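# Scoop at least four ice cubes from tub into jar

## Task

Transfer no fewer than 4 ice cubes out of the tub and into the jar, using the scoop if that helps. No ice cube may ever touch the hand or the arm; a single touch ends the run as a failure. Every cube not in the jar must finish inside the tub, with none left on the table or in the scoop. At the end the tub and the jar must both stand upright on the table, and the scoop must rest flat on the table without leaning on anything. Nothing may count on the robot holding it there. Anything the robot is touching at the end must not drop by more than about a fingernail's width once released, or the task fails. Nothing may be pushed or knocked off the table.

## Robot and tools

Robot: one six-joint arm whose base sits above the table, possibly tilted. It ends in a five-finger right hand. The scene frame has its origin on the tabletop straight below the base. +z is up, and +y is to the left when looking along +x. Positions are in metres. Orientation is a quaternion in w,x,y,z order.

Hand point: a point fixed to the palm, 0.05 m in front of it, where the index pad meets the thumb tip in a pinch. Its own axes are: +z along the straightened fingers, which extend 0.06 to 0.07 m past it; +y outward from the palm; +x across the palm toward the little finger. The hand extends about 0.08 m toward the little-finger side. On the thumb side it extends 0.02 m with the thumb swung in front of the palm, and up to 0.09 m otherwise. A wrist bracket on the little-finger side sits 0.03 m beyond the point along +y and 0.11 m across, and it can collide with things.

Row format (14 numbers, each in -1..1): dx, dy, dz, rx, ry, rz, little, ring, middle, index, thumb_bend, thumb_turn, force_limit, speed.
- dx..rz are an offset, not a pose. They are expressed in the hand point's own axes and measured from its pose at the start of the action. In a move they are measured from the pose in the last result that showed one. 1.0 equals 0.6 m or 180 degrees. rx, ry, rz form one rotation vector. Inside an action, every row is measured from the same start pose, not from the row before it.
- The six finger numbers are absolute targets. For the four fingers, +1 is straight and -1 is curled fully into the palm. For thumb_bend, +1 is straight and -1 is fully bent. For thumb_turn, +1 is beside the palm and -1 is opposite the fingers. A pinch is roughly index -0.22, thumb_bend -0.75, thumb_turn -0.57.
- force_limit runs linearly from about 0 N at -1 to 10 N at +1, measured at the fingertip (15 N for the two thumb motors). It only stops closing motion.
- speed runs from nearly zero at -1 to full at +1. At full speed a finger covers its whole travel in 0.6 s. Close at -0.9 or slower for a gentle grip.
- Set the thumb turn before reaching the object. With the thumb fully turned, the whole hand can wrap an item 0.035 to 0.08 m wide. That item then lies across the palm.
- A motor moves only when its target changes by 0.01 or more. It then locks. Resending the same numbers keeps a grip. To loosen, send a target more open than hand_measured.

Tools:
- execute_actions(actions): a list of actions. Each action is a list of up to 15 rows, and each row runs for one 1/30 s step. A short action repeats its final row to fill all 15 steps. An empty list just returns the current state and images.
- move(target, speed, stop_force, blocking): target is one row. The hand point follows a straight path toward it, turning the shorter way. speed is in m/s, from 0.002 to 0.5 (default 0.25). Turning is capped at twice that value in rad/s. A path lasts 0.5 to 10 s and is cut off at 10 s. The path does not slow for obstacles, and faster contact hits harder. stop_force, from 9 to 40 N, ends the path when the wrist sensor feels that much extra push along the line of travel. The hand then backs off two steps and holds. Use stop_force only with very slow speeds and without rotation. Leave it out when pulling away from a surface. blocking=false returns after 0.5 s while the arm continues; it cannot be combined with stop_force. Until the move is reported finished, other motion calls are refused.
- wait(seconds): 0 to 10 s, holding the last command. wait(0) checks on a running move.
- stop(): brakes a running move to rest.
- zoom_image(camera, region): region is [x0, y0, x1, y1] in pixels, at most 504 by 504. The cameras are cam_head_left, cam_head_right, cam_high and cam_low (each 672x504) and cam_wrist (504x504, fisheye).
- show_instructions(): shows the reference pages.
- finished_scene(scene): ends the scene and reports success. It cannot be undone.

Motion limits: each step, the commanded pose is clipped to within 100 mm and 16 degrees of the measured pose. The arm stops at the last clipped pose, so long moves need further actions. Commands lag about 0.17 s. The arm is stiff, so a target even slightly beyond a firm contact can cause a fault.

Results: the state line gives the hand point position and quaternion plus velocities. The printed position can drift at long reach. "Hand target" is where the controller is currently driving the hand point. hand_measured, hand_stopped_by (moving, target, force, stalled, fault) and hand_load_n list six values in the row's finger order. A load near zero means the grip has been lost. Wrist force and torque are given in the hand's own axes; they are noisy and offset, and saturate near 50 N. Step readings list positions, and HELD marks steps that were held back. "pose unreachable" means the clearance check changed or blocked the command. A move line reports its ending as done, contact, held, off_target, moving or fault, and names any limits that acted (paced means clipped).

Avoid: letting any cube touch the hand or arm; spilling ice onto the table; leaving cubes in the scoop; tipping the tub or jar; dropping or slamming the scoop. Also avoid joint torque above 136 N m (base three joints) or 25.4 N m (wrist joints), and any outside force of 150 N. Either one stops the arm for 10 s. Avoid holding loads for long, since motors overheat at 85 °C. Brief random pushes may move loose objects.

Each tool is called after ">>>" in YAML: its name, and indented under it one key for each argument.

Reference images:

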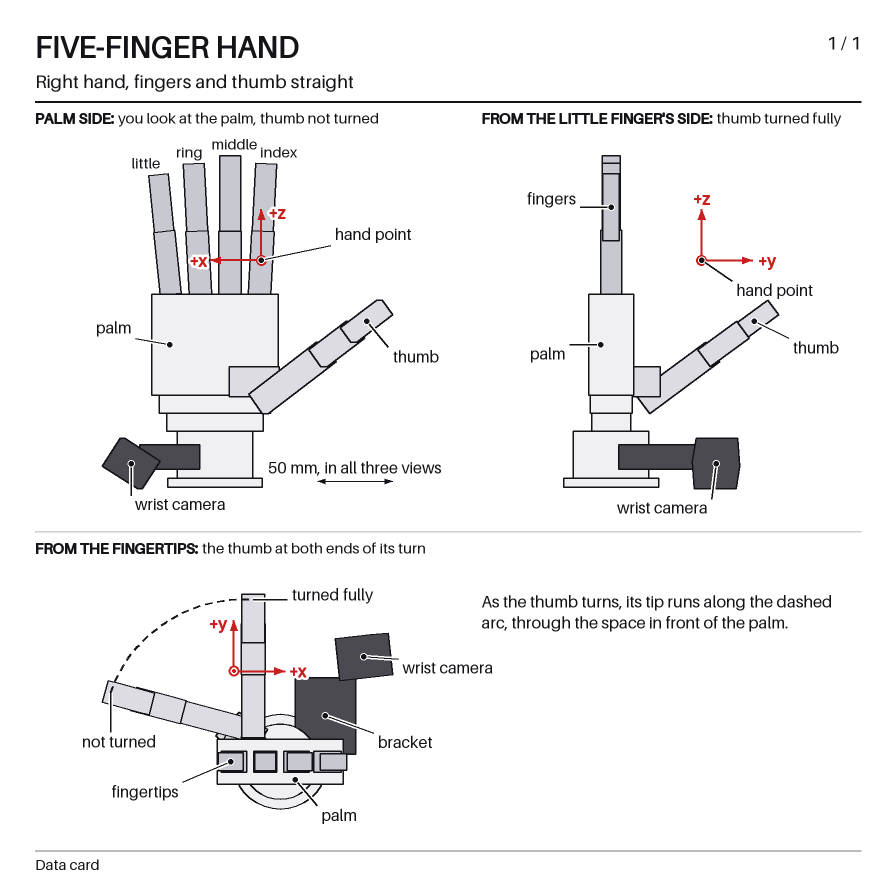

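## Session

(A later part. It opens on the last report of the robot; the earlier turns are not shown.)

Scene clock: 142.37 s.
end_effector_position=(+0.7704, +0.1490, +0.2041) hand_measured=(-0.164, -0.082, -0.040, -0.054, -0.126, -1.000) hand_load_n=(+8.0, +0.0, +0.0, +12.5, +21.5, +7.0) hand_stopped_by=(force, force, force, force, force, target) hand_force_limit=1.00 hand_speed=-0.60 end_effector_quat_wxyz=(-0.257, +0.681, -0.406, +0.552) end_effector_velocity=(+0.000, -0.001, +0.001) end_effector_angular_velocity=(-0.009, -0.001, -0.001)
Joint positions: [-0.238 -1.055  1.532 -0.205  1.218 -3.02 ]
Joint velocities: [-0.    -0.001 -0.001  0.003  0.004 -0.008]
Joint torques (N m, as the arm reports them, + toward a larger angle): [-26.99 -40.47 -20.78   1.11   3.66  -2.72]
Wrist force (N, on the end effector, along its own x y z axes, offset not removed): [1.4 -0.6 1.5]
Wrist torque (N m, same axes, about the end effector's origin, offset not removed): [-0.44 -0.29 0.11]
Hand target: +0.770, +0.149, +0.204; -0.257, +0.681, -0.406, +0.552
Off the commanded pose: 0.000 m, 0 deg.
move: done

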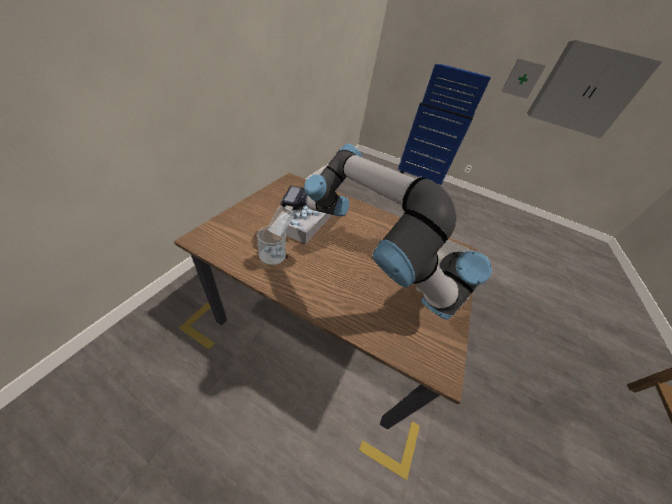

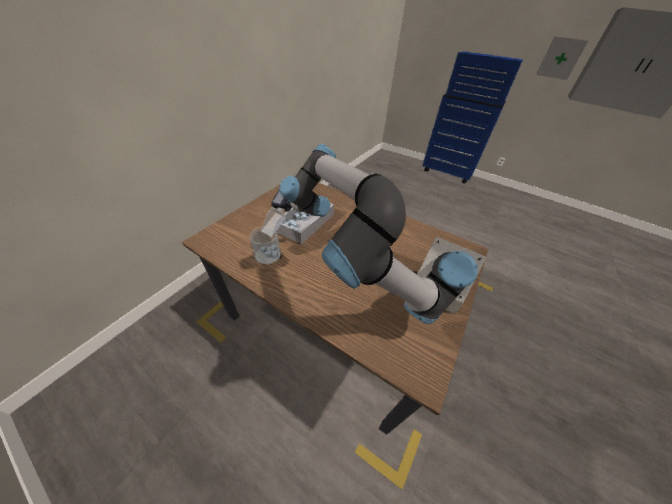

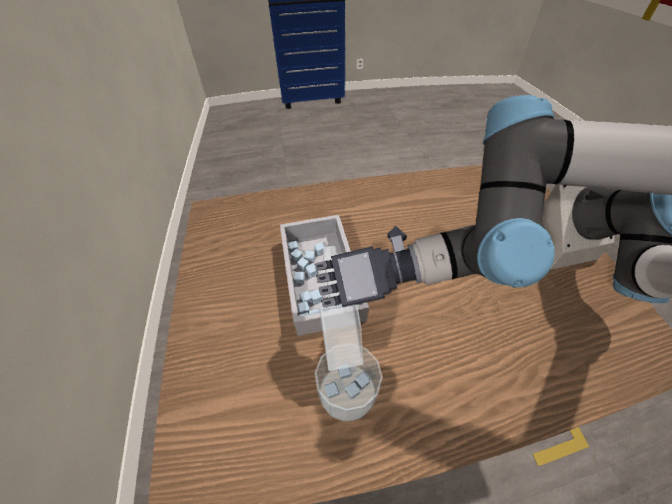

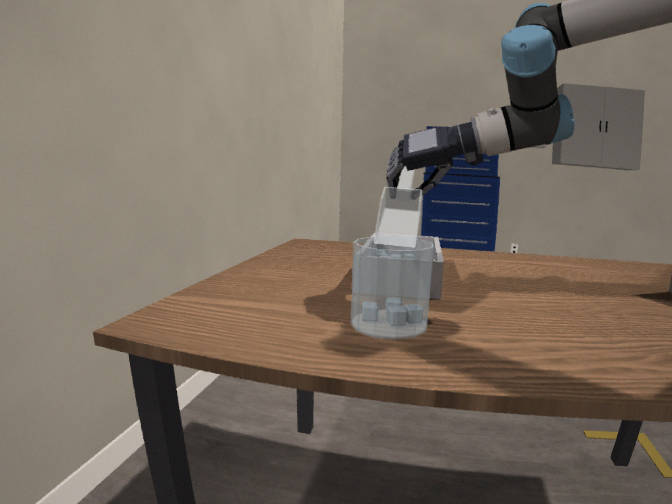

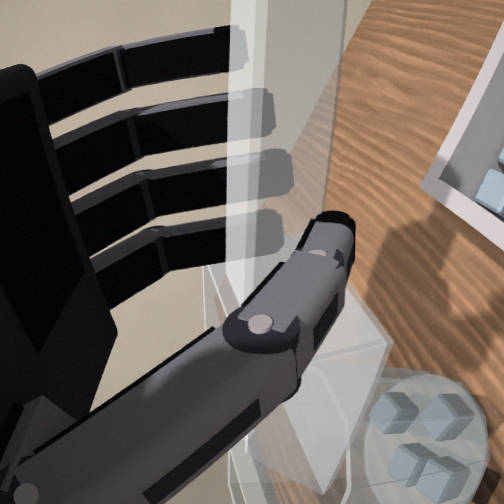

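Level, move -x 0.18, down 0.168, release, lift.

>>> move:
  target: [0,0,0,0.008,-0.037,0.134,-1,-1,-1,-1,-1,-1,1,-0.6]

>>> move:
  target: [-0.018,0.08,-0.289,0,0,0,-1,-1,-1,-1,-1,-1,1,-0.6]

>>> move:
  target: [-0.038,0.2665,0.0765,0,0,0,-1,-1,-1,-1,-1,-1,1,-0.6]
  speed: 0.1

>>> move:
  target: [0,0,0,0,0,0,0.3,0.3,0.3,0.3,0.2,-1,1,-0.3]

>>> move:
  target: [0.02,-0.15,-0.043,0,0,0,0.3,0.3,0.3,0.3,0.2,-1,1,-0.3]
  speed: 0.12

Scene clock: 153.57 s.
end_effector_position=(+0.7704, +0.1489, +0.2041) hand_measured=(-0.164, -0.082, -0.040, -0.054, -0.126, -1.000) hand_load_n=(+8.0, +0.0, +0.0, +12.5, +21.5, +7.0) hand_stopped_by=(force, force, force, force, force, target) hand_force_limit=1.00 hand_speed=-0.60 end_effector_quat_wxyz=(-0.398, +0.609, -0.517, +0.451) end_effector_velocity=(+0.000, +0.000, +0.000) end_effector_angular_velocity=(+0.006, -0.002, +0.001)
Joint positions: [-0.312 -1.018  1.584 -0.354  1.046 -2.59 ]
Joint velocities: [-0.     0.     0.002 -0.006 -0.001  0.007]
Joint torques (N m, as the arm reports them, + toward a larger angle): [-42.39 -11.91  -6.94  -3.04  -1.6    2.45]
Wrist force (N, on the end effector, along its own x y z axes, offset not removed): [0.7 4.4 0.2]
Wrist torque (N m, same axes, about the end effector's origin, offset not removed): [0.43 -0.12 0.25]
Hand target: +0.770, +0.149, +0.204; -0.398, +0.608, -0.517, +0.451
Off the commanded pose: 0.000 m, 0 deg.
move: done

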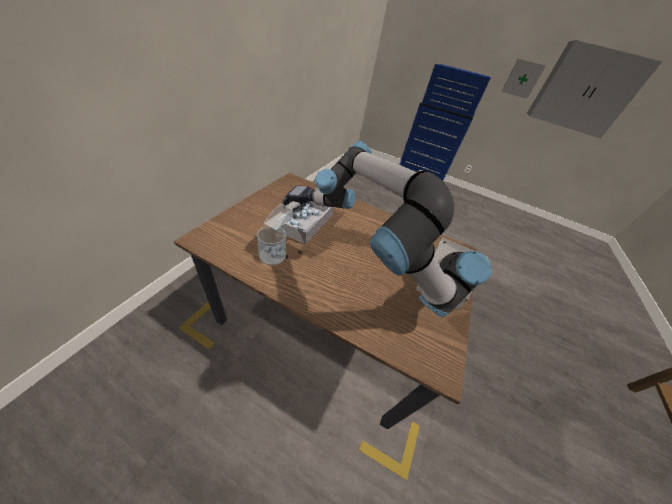

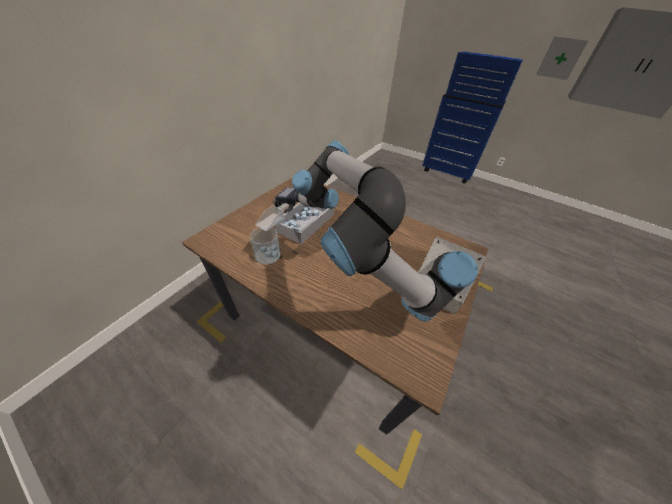

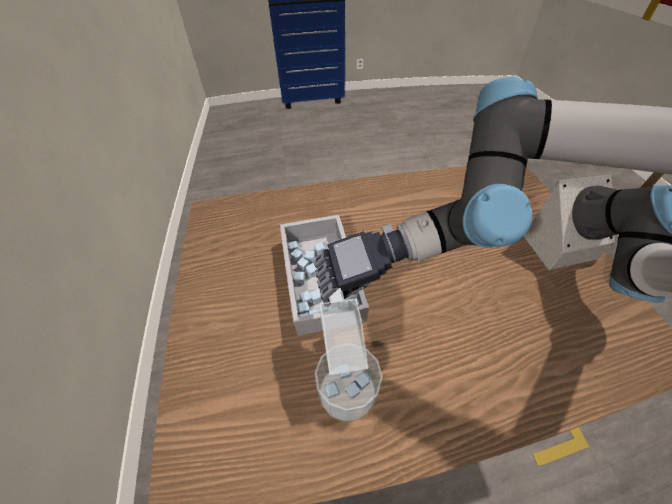

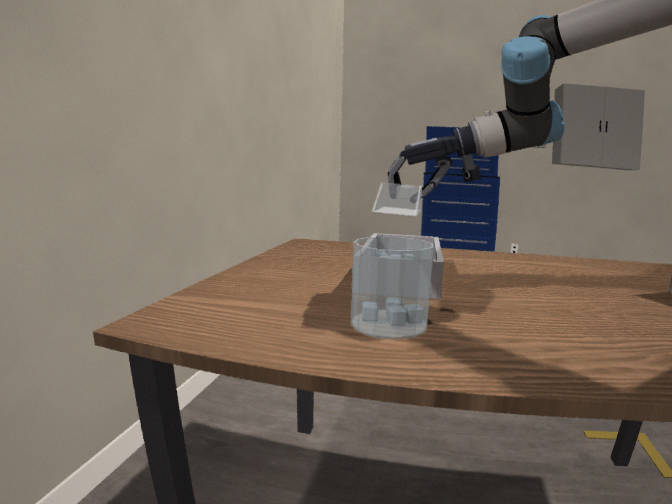

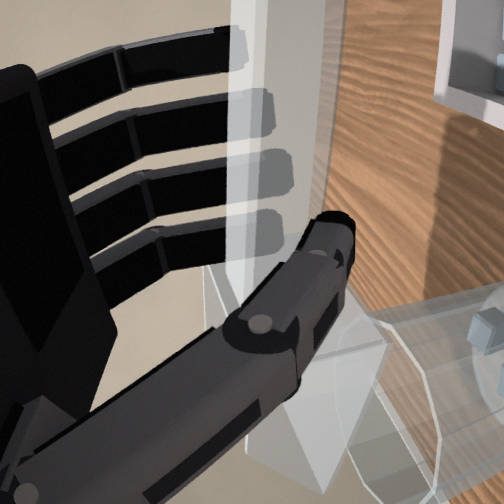

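Scene clock: 154.87 s.
end_effector_position=(+0.5903, +0.1493, +0.2049) hand_measured=(-0.164, -0.082, -0.040, -0.054, -0.126, -1.000) hand_load_n=(+8.0, +0.0, +0.0, +12.5, +21.5, +7.0) hand_stopped_by=(force, force, force, force, force, target) hand_force_limit=1.00 hand_speed=-0.60 end_effector_quat_wxyz=(-0.398, +0.609, -0.517, +0.452) end_effector_velocity=(-0.001, -0.000, +0.001) end_effector_angular_velocity=(-0.000, -0.001, -0.000)
Joint positions: [-0.474 -1.381  2.125 -0.507  0.888 -2.634]
Joint velocities: [-0.003 -0.003  0.002 -0.    -0.002 -0.   ]
Joint torques (N m, as the arm reports them, + toward a larger angle): [-29.54 -24.1   -6.42  -3.07  -1.58  -2.61]
Wrist force (N, on the end effector, along its own x y z axes, offset not removed): [-1.8 5.2 3.4]
Wrist torque (N m, same axes, about the end effector's origin, offset not removed): [0.40 0.18 0.00]
Hand target: +0.590, +0.149, +0.205; -0.398, +0.609, -0.517, +0.452
Off the commanded pose: 0.000 m, 0 deg.
move: done

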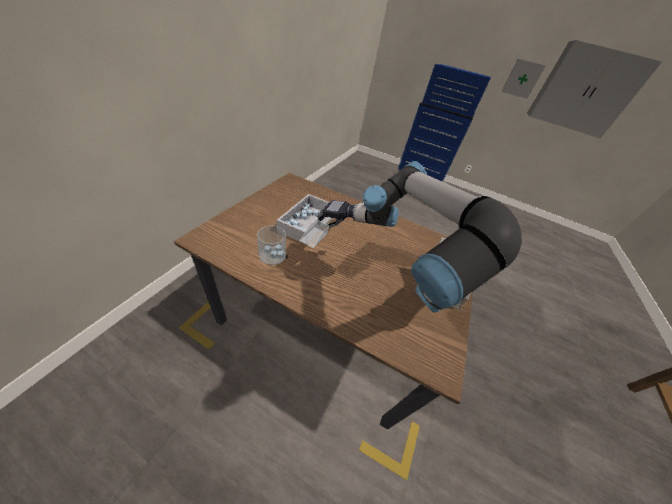

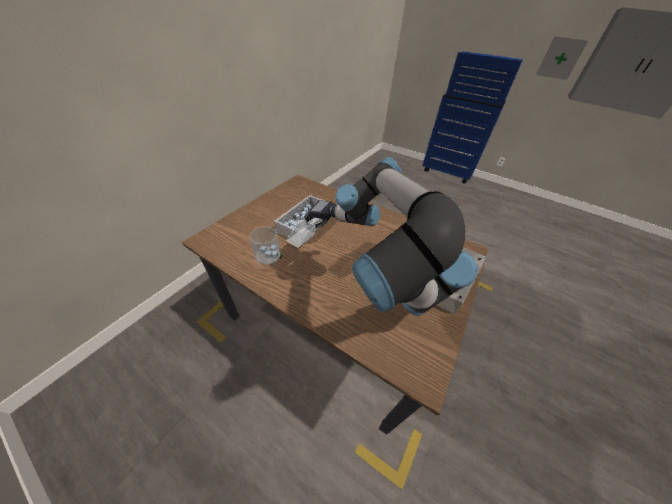

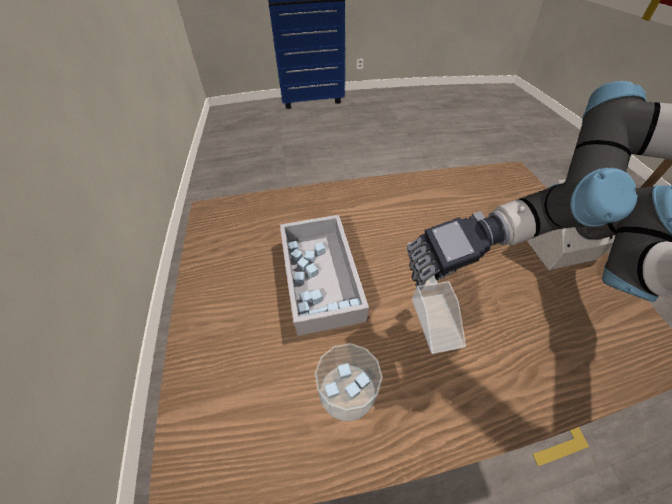

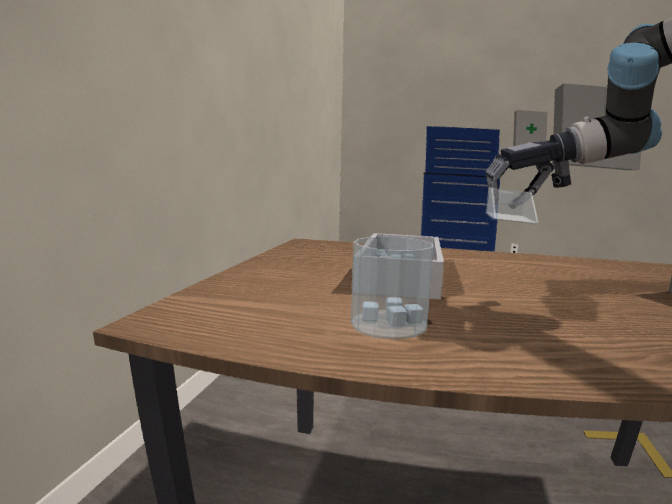

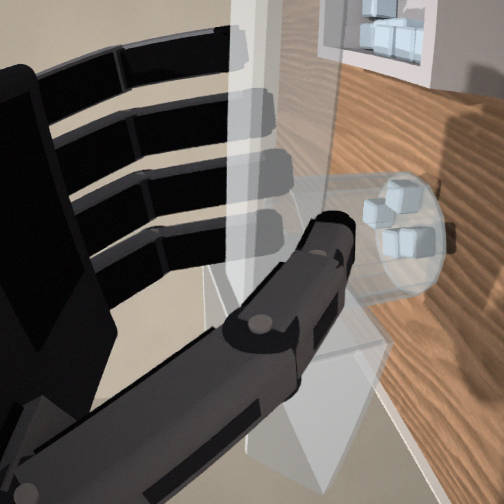

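Scene clock: 156.97 s.
end_effector_position=(+0.5899, +0.1492, +0.0370) hand_measured=(-0.164, -0.082, -0.040, -0.054, -0.126, -1.000) hand_load_n=(+8.0, +0.0, +0.0, +12.5, +21.5, +7.0) hand_stopped_by=(force, force, force, force, force, target) hand_force_limit=1.00 hand_speed=-0.60 end_effector_quat_wxyz=(-0.398, +0.609, -0.517, +0.451) end_effector_velocity=(+0.001, -0.000, -0.000) end_effector_angular_velocity=(+0.001, -0.002, -0.001)
Joint positions: [-0.149 -1.112  2.201 -0.892  1.205 -2.553]
Joint velocities: [ 0.002  0.003 -0.002 -0.003  0.003  0.002]
Joint torques (N m, as the arm reports them, + toward a larger angle): [-18.08  -5.97 -14.87  -3.07   3.83   2.63]
Wrist force (N, on the end effector, along its own x y z axes, offset not removed): [2.4 0.5 2.6]
Wrist torque (N m, same axes, about the end effector's origin, offset not removed): [-0.17 -0.22 0.19]
Hand target: +0.590, +0.149, +0.037; -0.398, +0.608, -0.517, +0.451
Off the commanded pose: 0.000 m, 0 deg.
move: done

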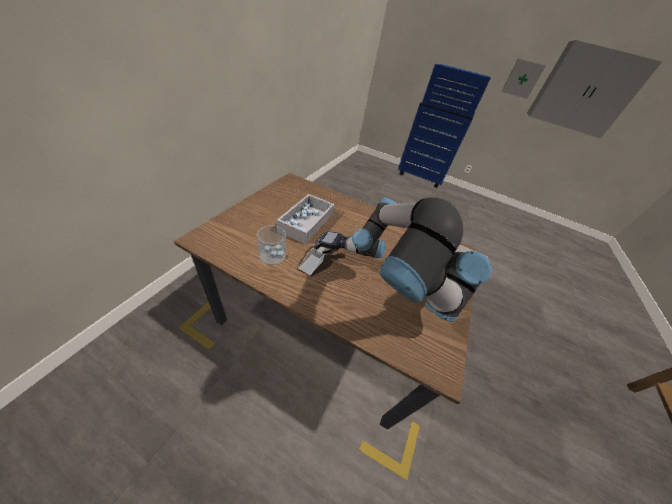

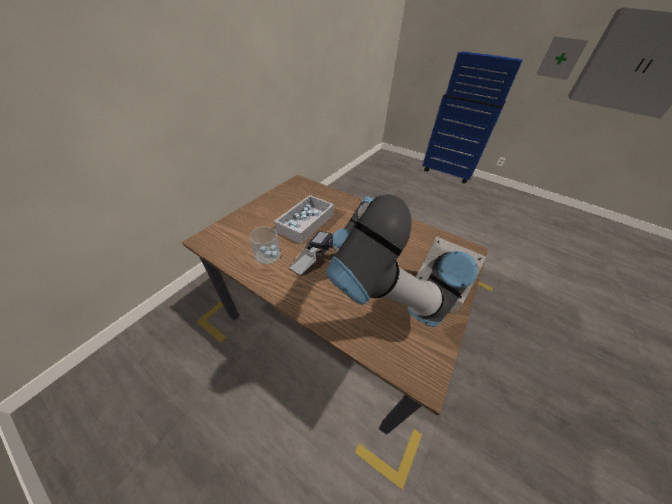

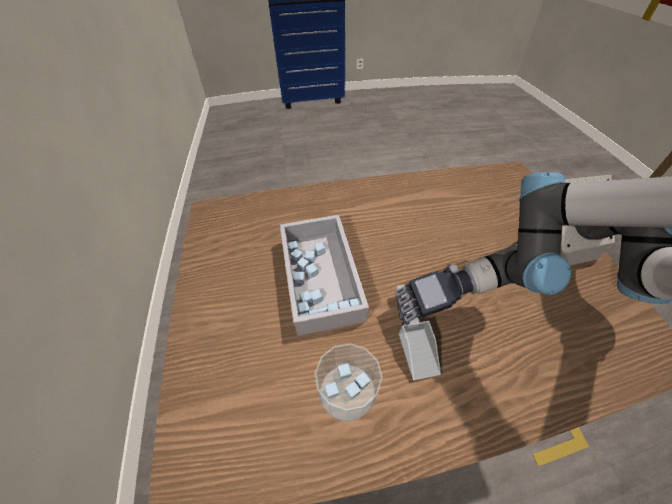

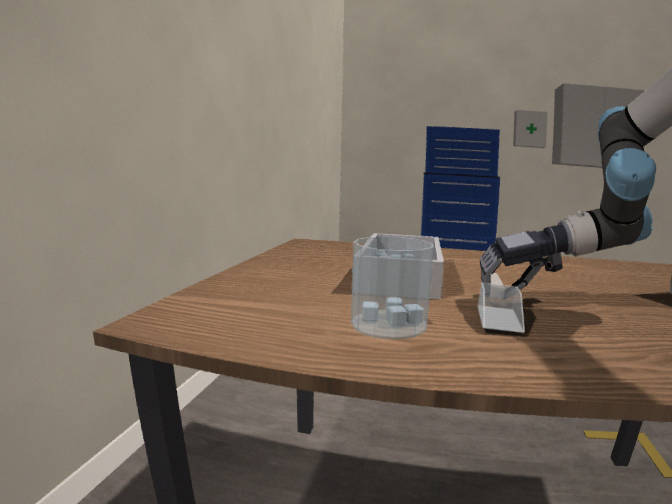

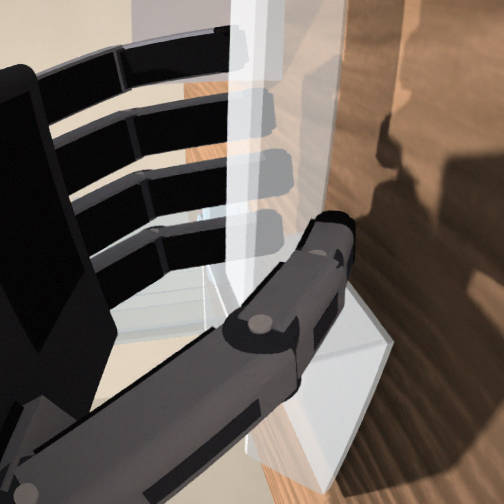

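Scene clock: 157.70 s.
end_effector_position=(+0.5899, +0.1492, +0.0370) hand_measured=(+0.300, +0.300, +0.300, +0.300, +0.200, -1.000) hand_load_n=(+0.0, +0.0, +0.0, +0.0, +0.0, +0.0) hand_stopped_by=(target, target, target, target, target, target) hand_force_limit=1.00 hand_speed=-0.30 end_effector_quat_wxyz=(-0.398, +0.608, -0.517, +0.451) end_effector_velocity=(+0.000, -0.001, +0.001) end_effector_angular_velocity=(-0.001, -0.002, -0.002)
Joint positions: [-0.149 -1.112  2.201 -0.892  1.205 -2.553]
Joint velocities: [-0.002 -0.     0.001 -0.     0.001 -0.   ]
Joint torques (N m, as the arm reports them, + toward a larger angle): [-33.53 -35.55 -11.04   0.64  -1.14   1.52]
Wrist force (N, on the end effector, along its own x y z axes, offset not removed): [0.9 2.0 -1.1]
Wrist torque (N m, same axes, about the end effector's origin, offset not removed): [0.33 -0.06 0.09]
Hand target: +0.590, +0.149, +0.037; -0.398, +0.609, -0.517, +0.451
Off the commanded pose: 0.000 m, 0 deg.
move: done

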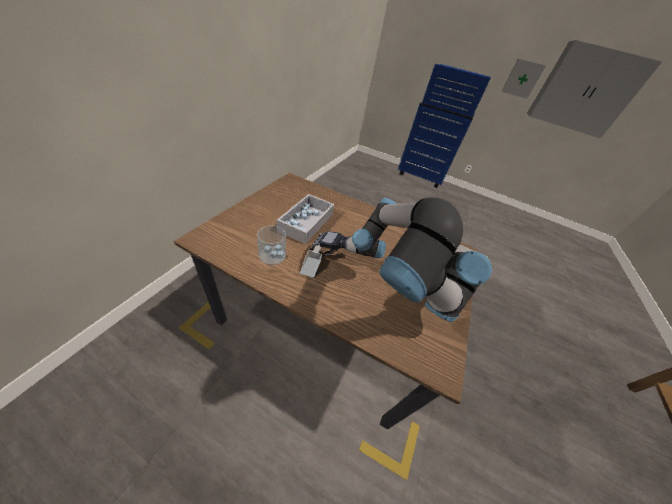

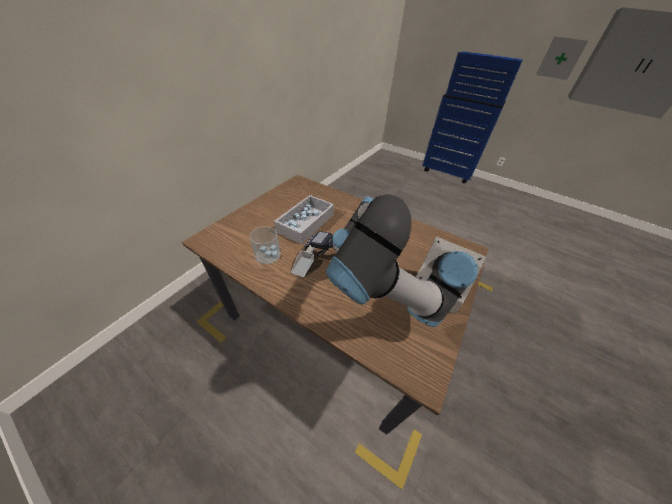

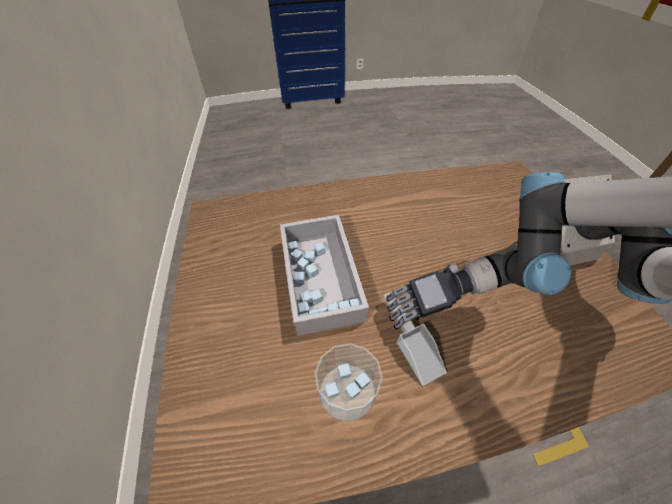

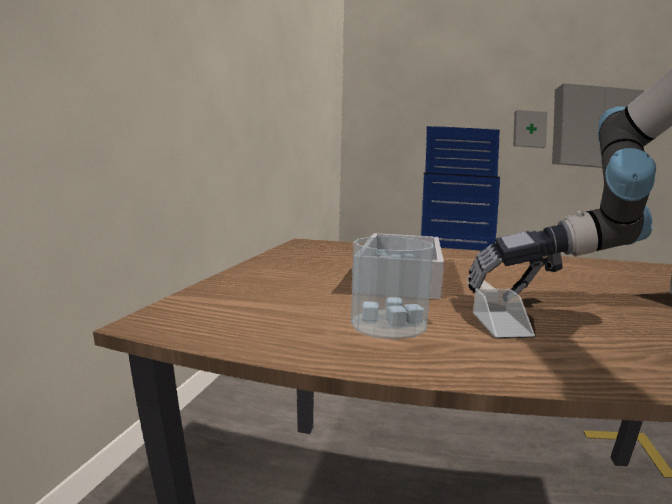

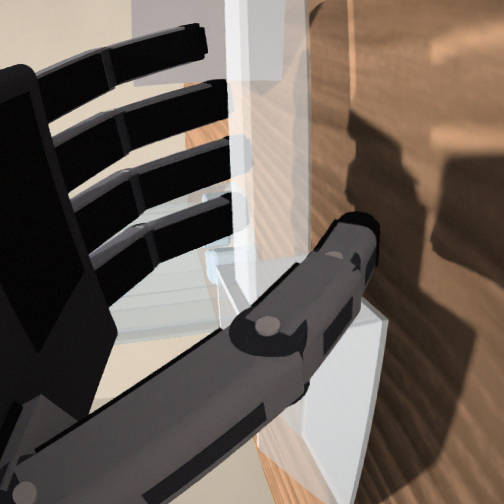

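Scene clock: 158.93 s.
end_effector_position=(+0.5901, +0.1501, +0.1313) hand_measured=(+0.300, +0.300, +0.300, +0.300, +0.200, -1.000) hand_load_n=(+0.0, +0.0, +0.0, +0.0, +0.0, +0.0) hand_stopped_by=(target, target, target, target, target, target) hand_force_limit=1.00 hand_speed=-0.30 end_effector_quat_wxyz=(-0.398, +0.609, -0.517, +0.451) end_effector_velocity=(+0.001, +0.001, +0.002) end_effector_angular_velocity=(-0.001, -0.001, +0.003)
Joint positions: [-0.334 -1.285  2.184 -0.685  1.025 -2.595]
Joint velocities: [-0.002 -0.003 -0.004  0.004 -0.003 -0.001]
Joint torques (N m, as the arm reports them, + toward a larger angle): [-30.95 -28.78 -18.37   1.41  -1.64  -2.77]
Wrist force (N, on the end effector, along its own x y z axes, offset not removed): [0.5 2.4 2.1]
Wrist torque (N m, same axes, about the end effector's origin, offset not removed): [0.24 -0.15 0.05]
Hand target: +0.590, +0.150, +0.131; -0.398, +0.609, -0.517, +0.451
Off the commanded pose: 0.000 m, 0 deg.
move: done

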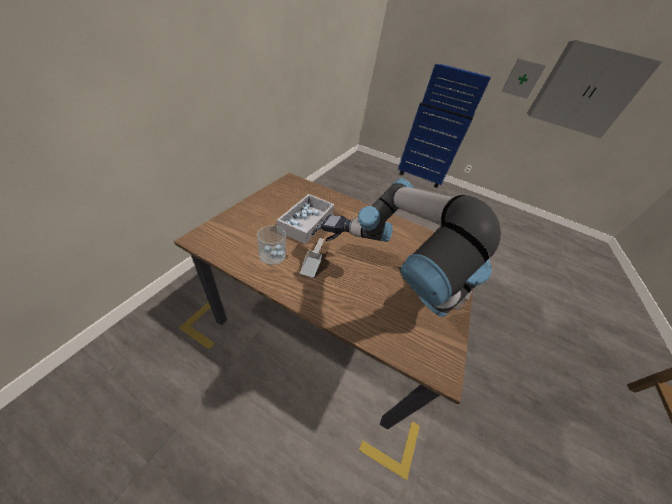

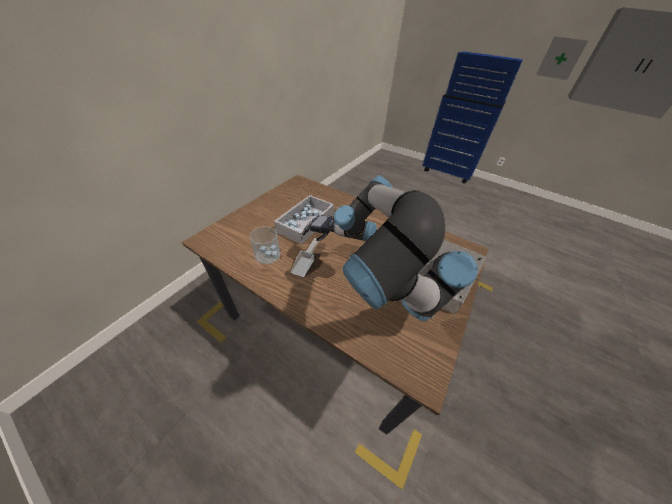

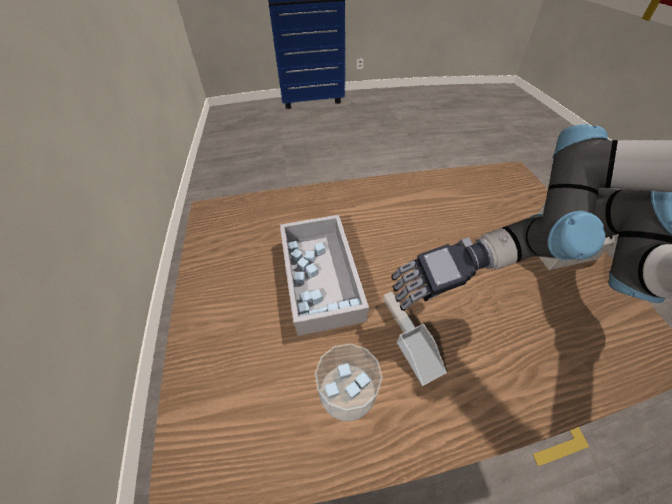

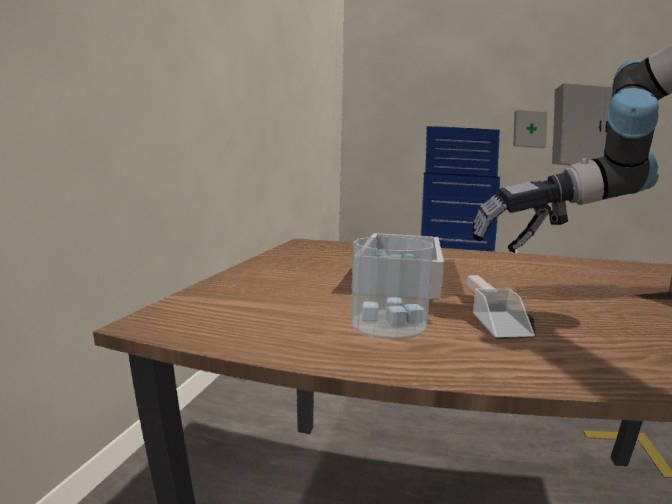

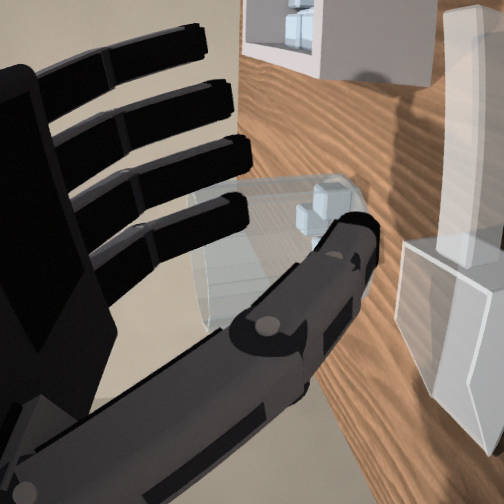

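>>> finished_scene:
  scene: 1

The scene is finished: the task was done.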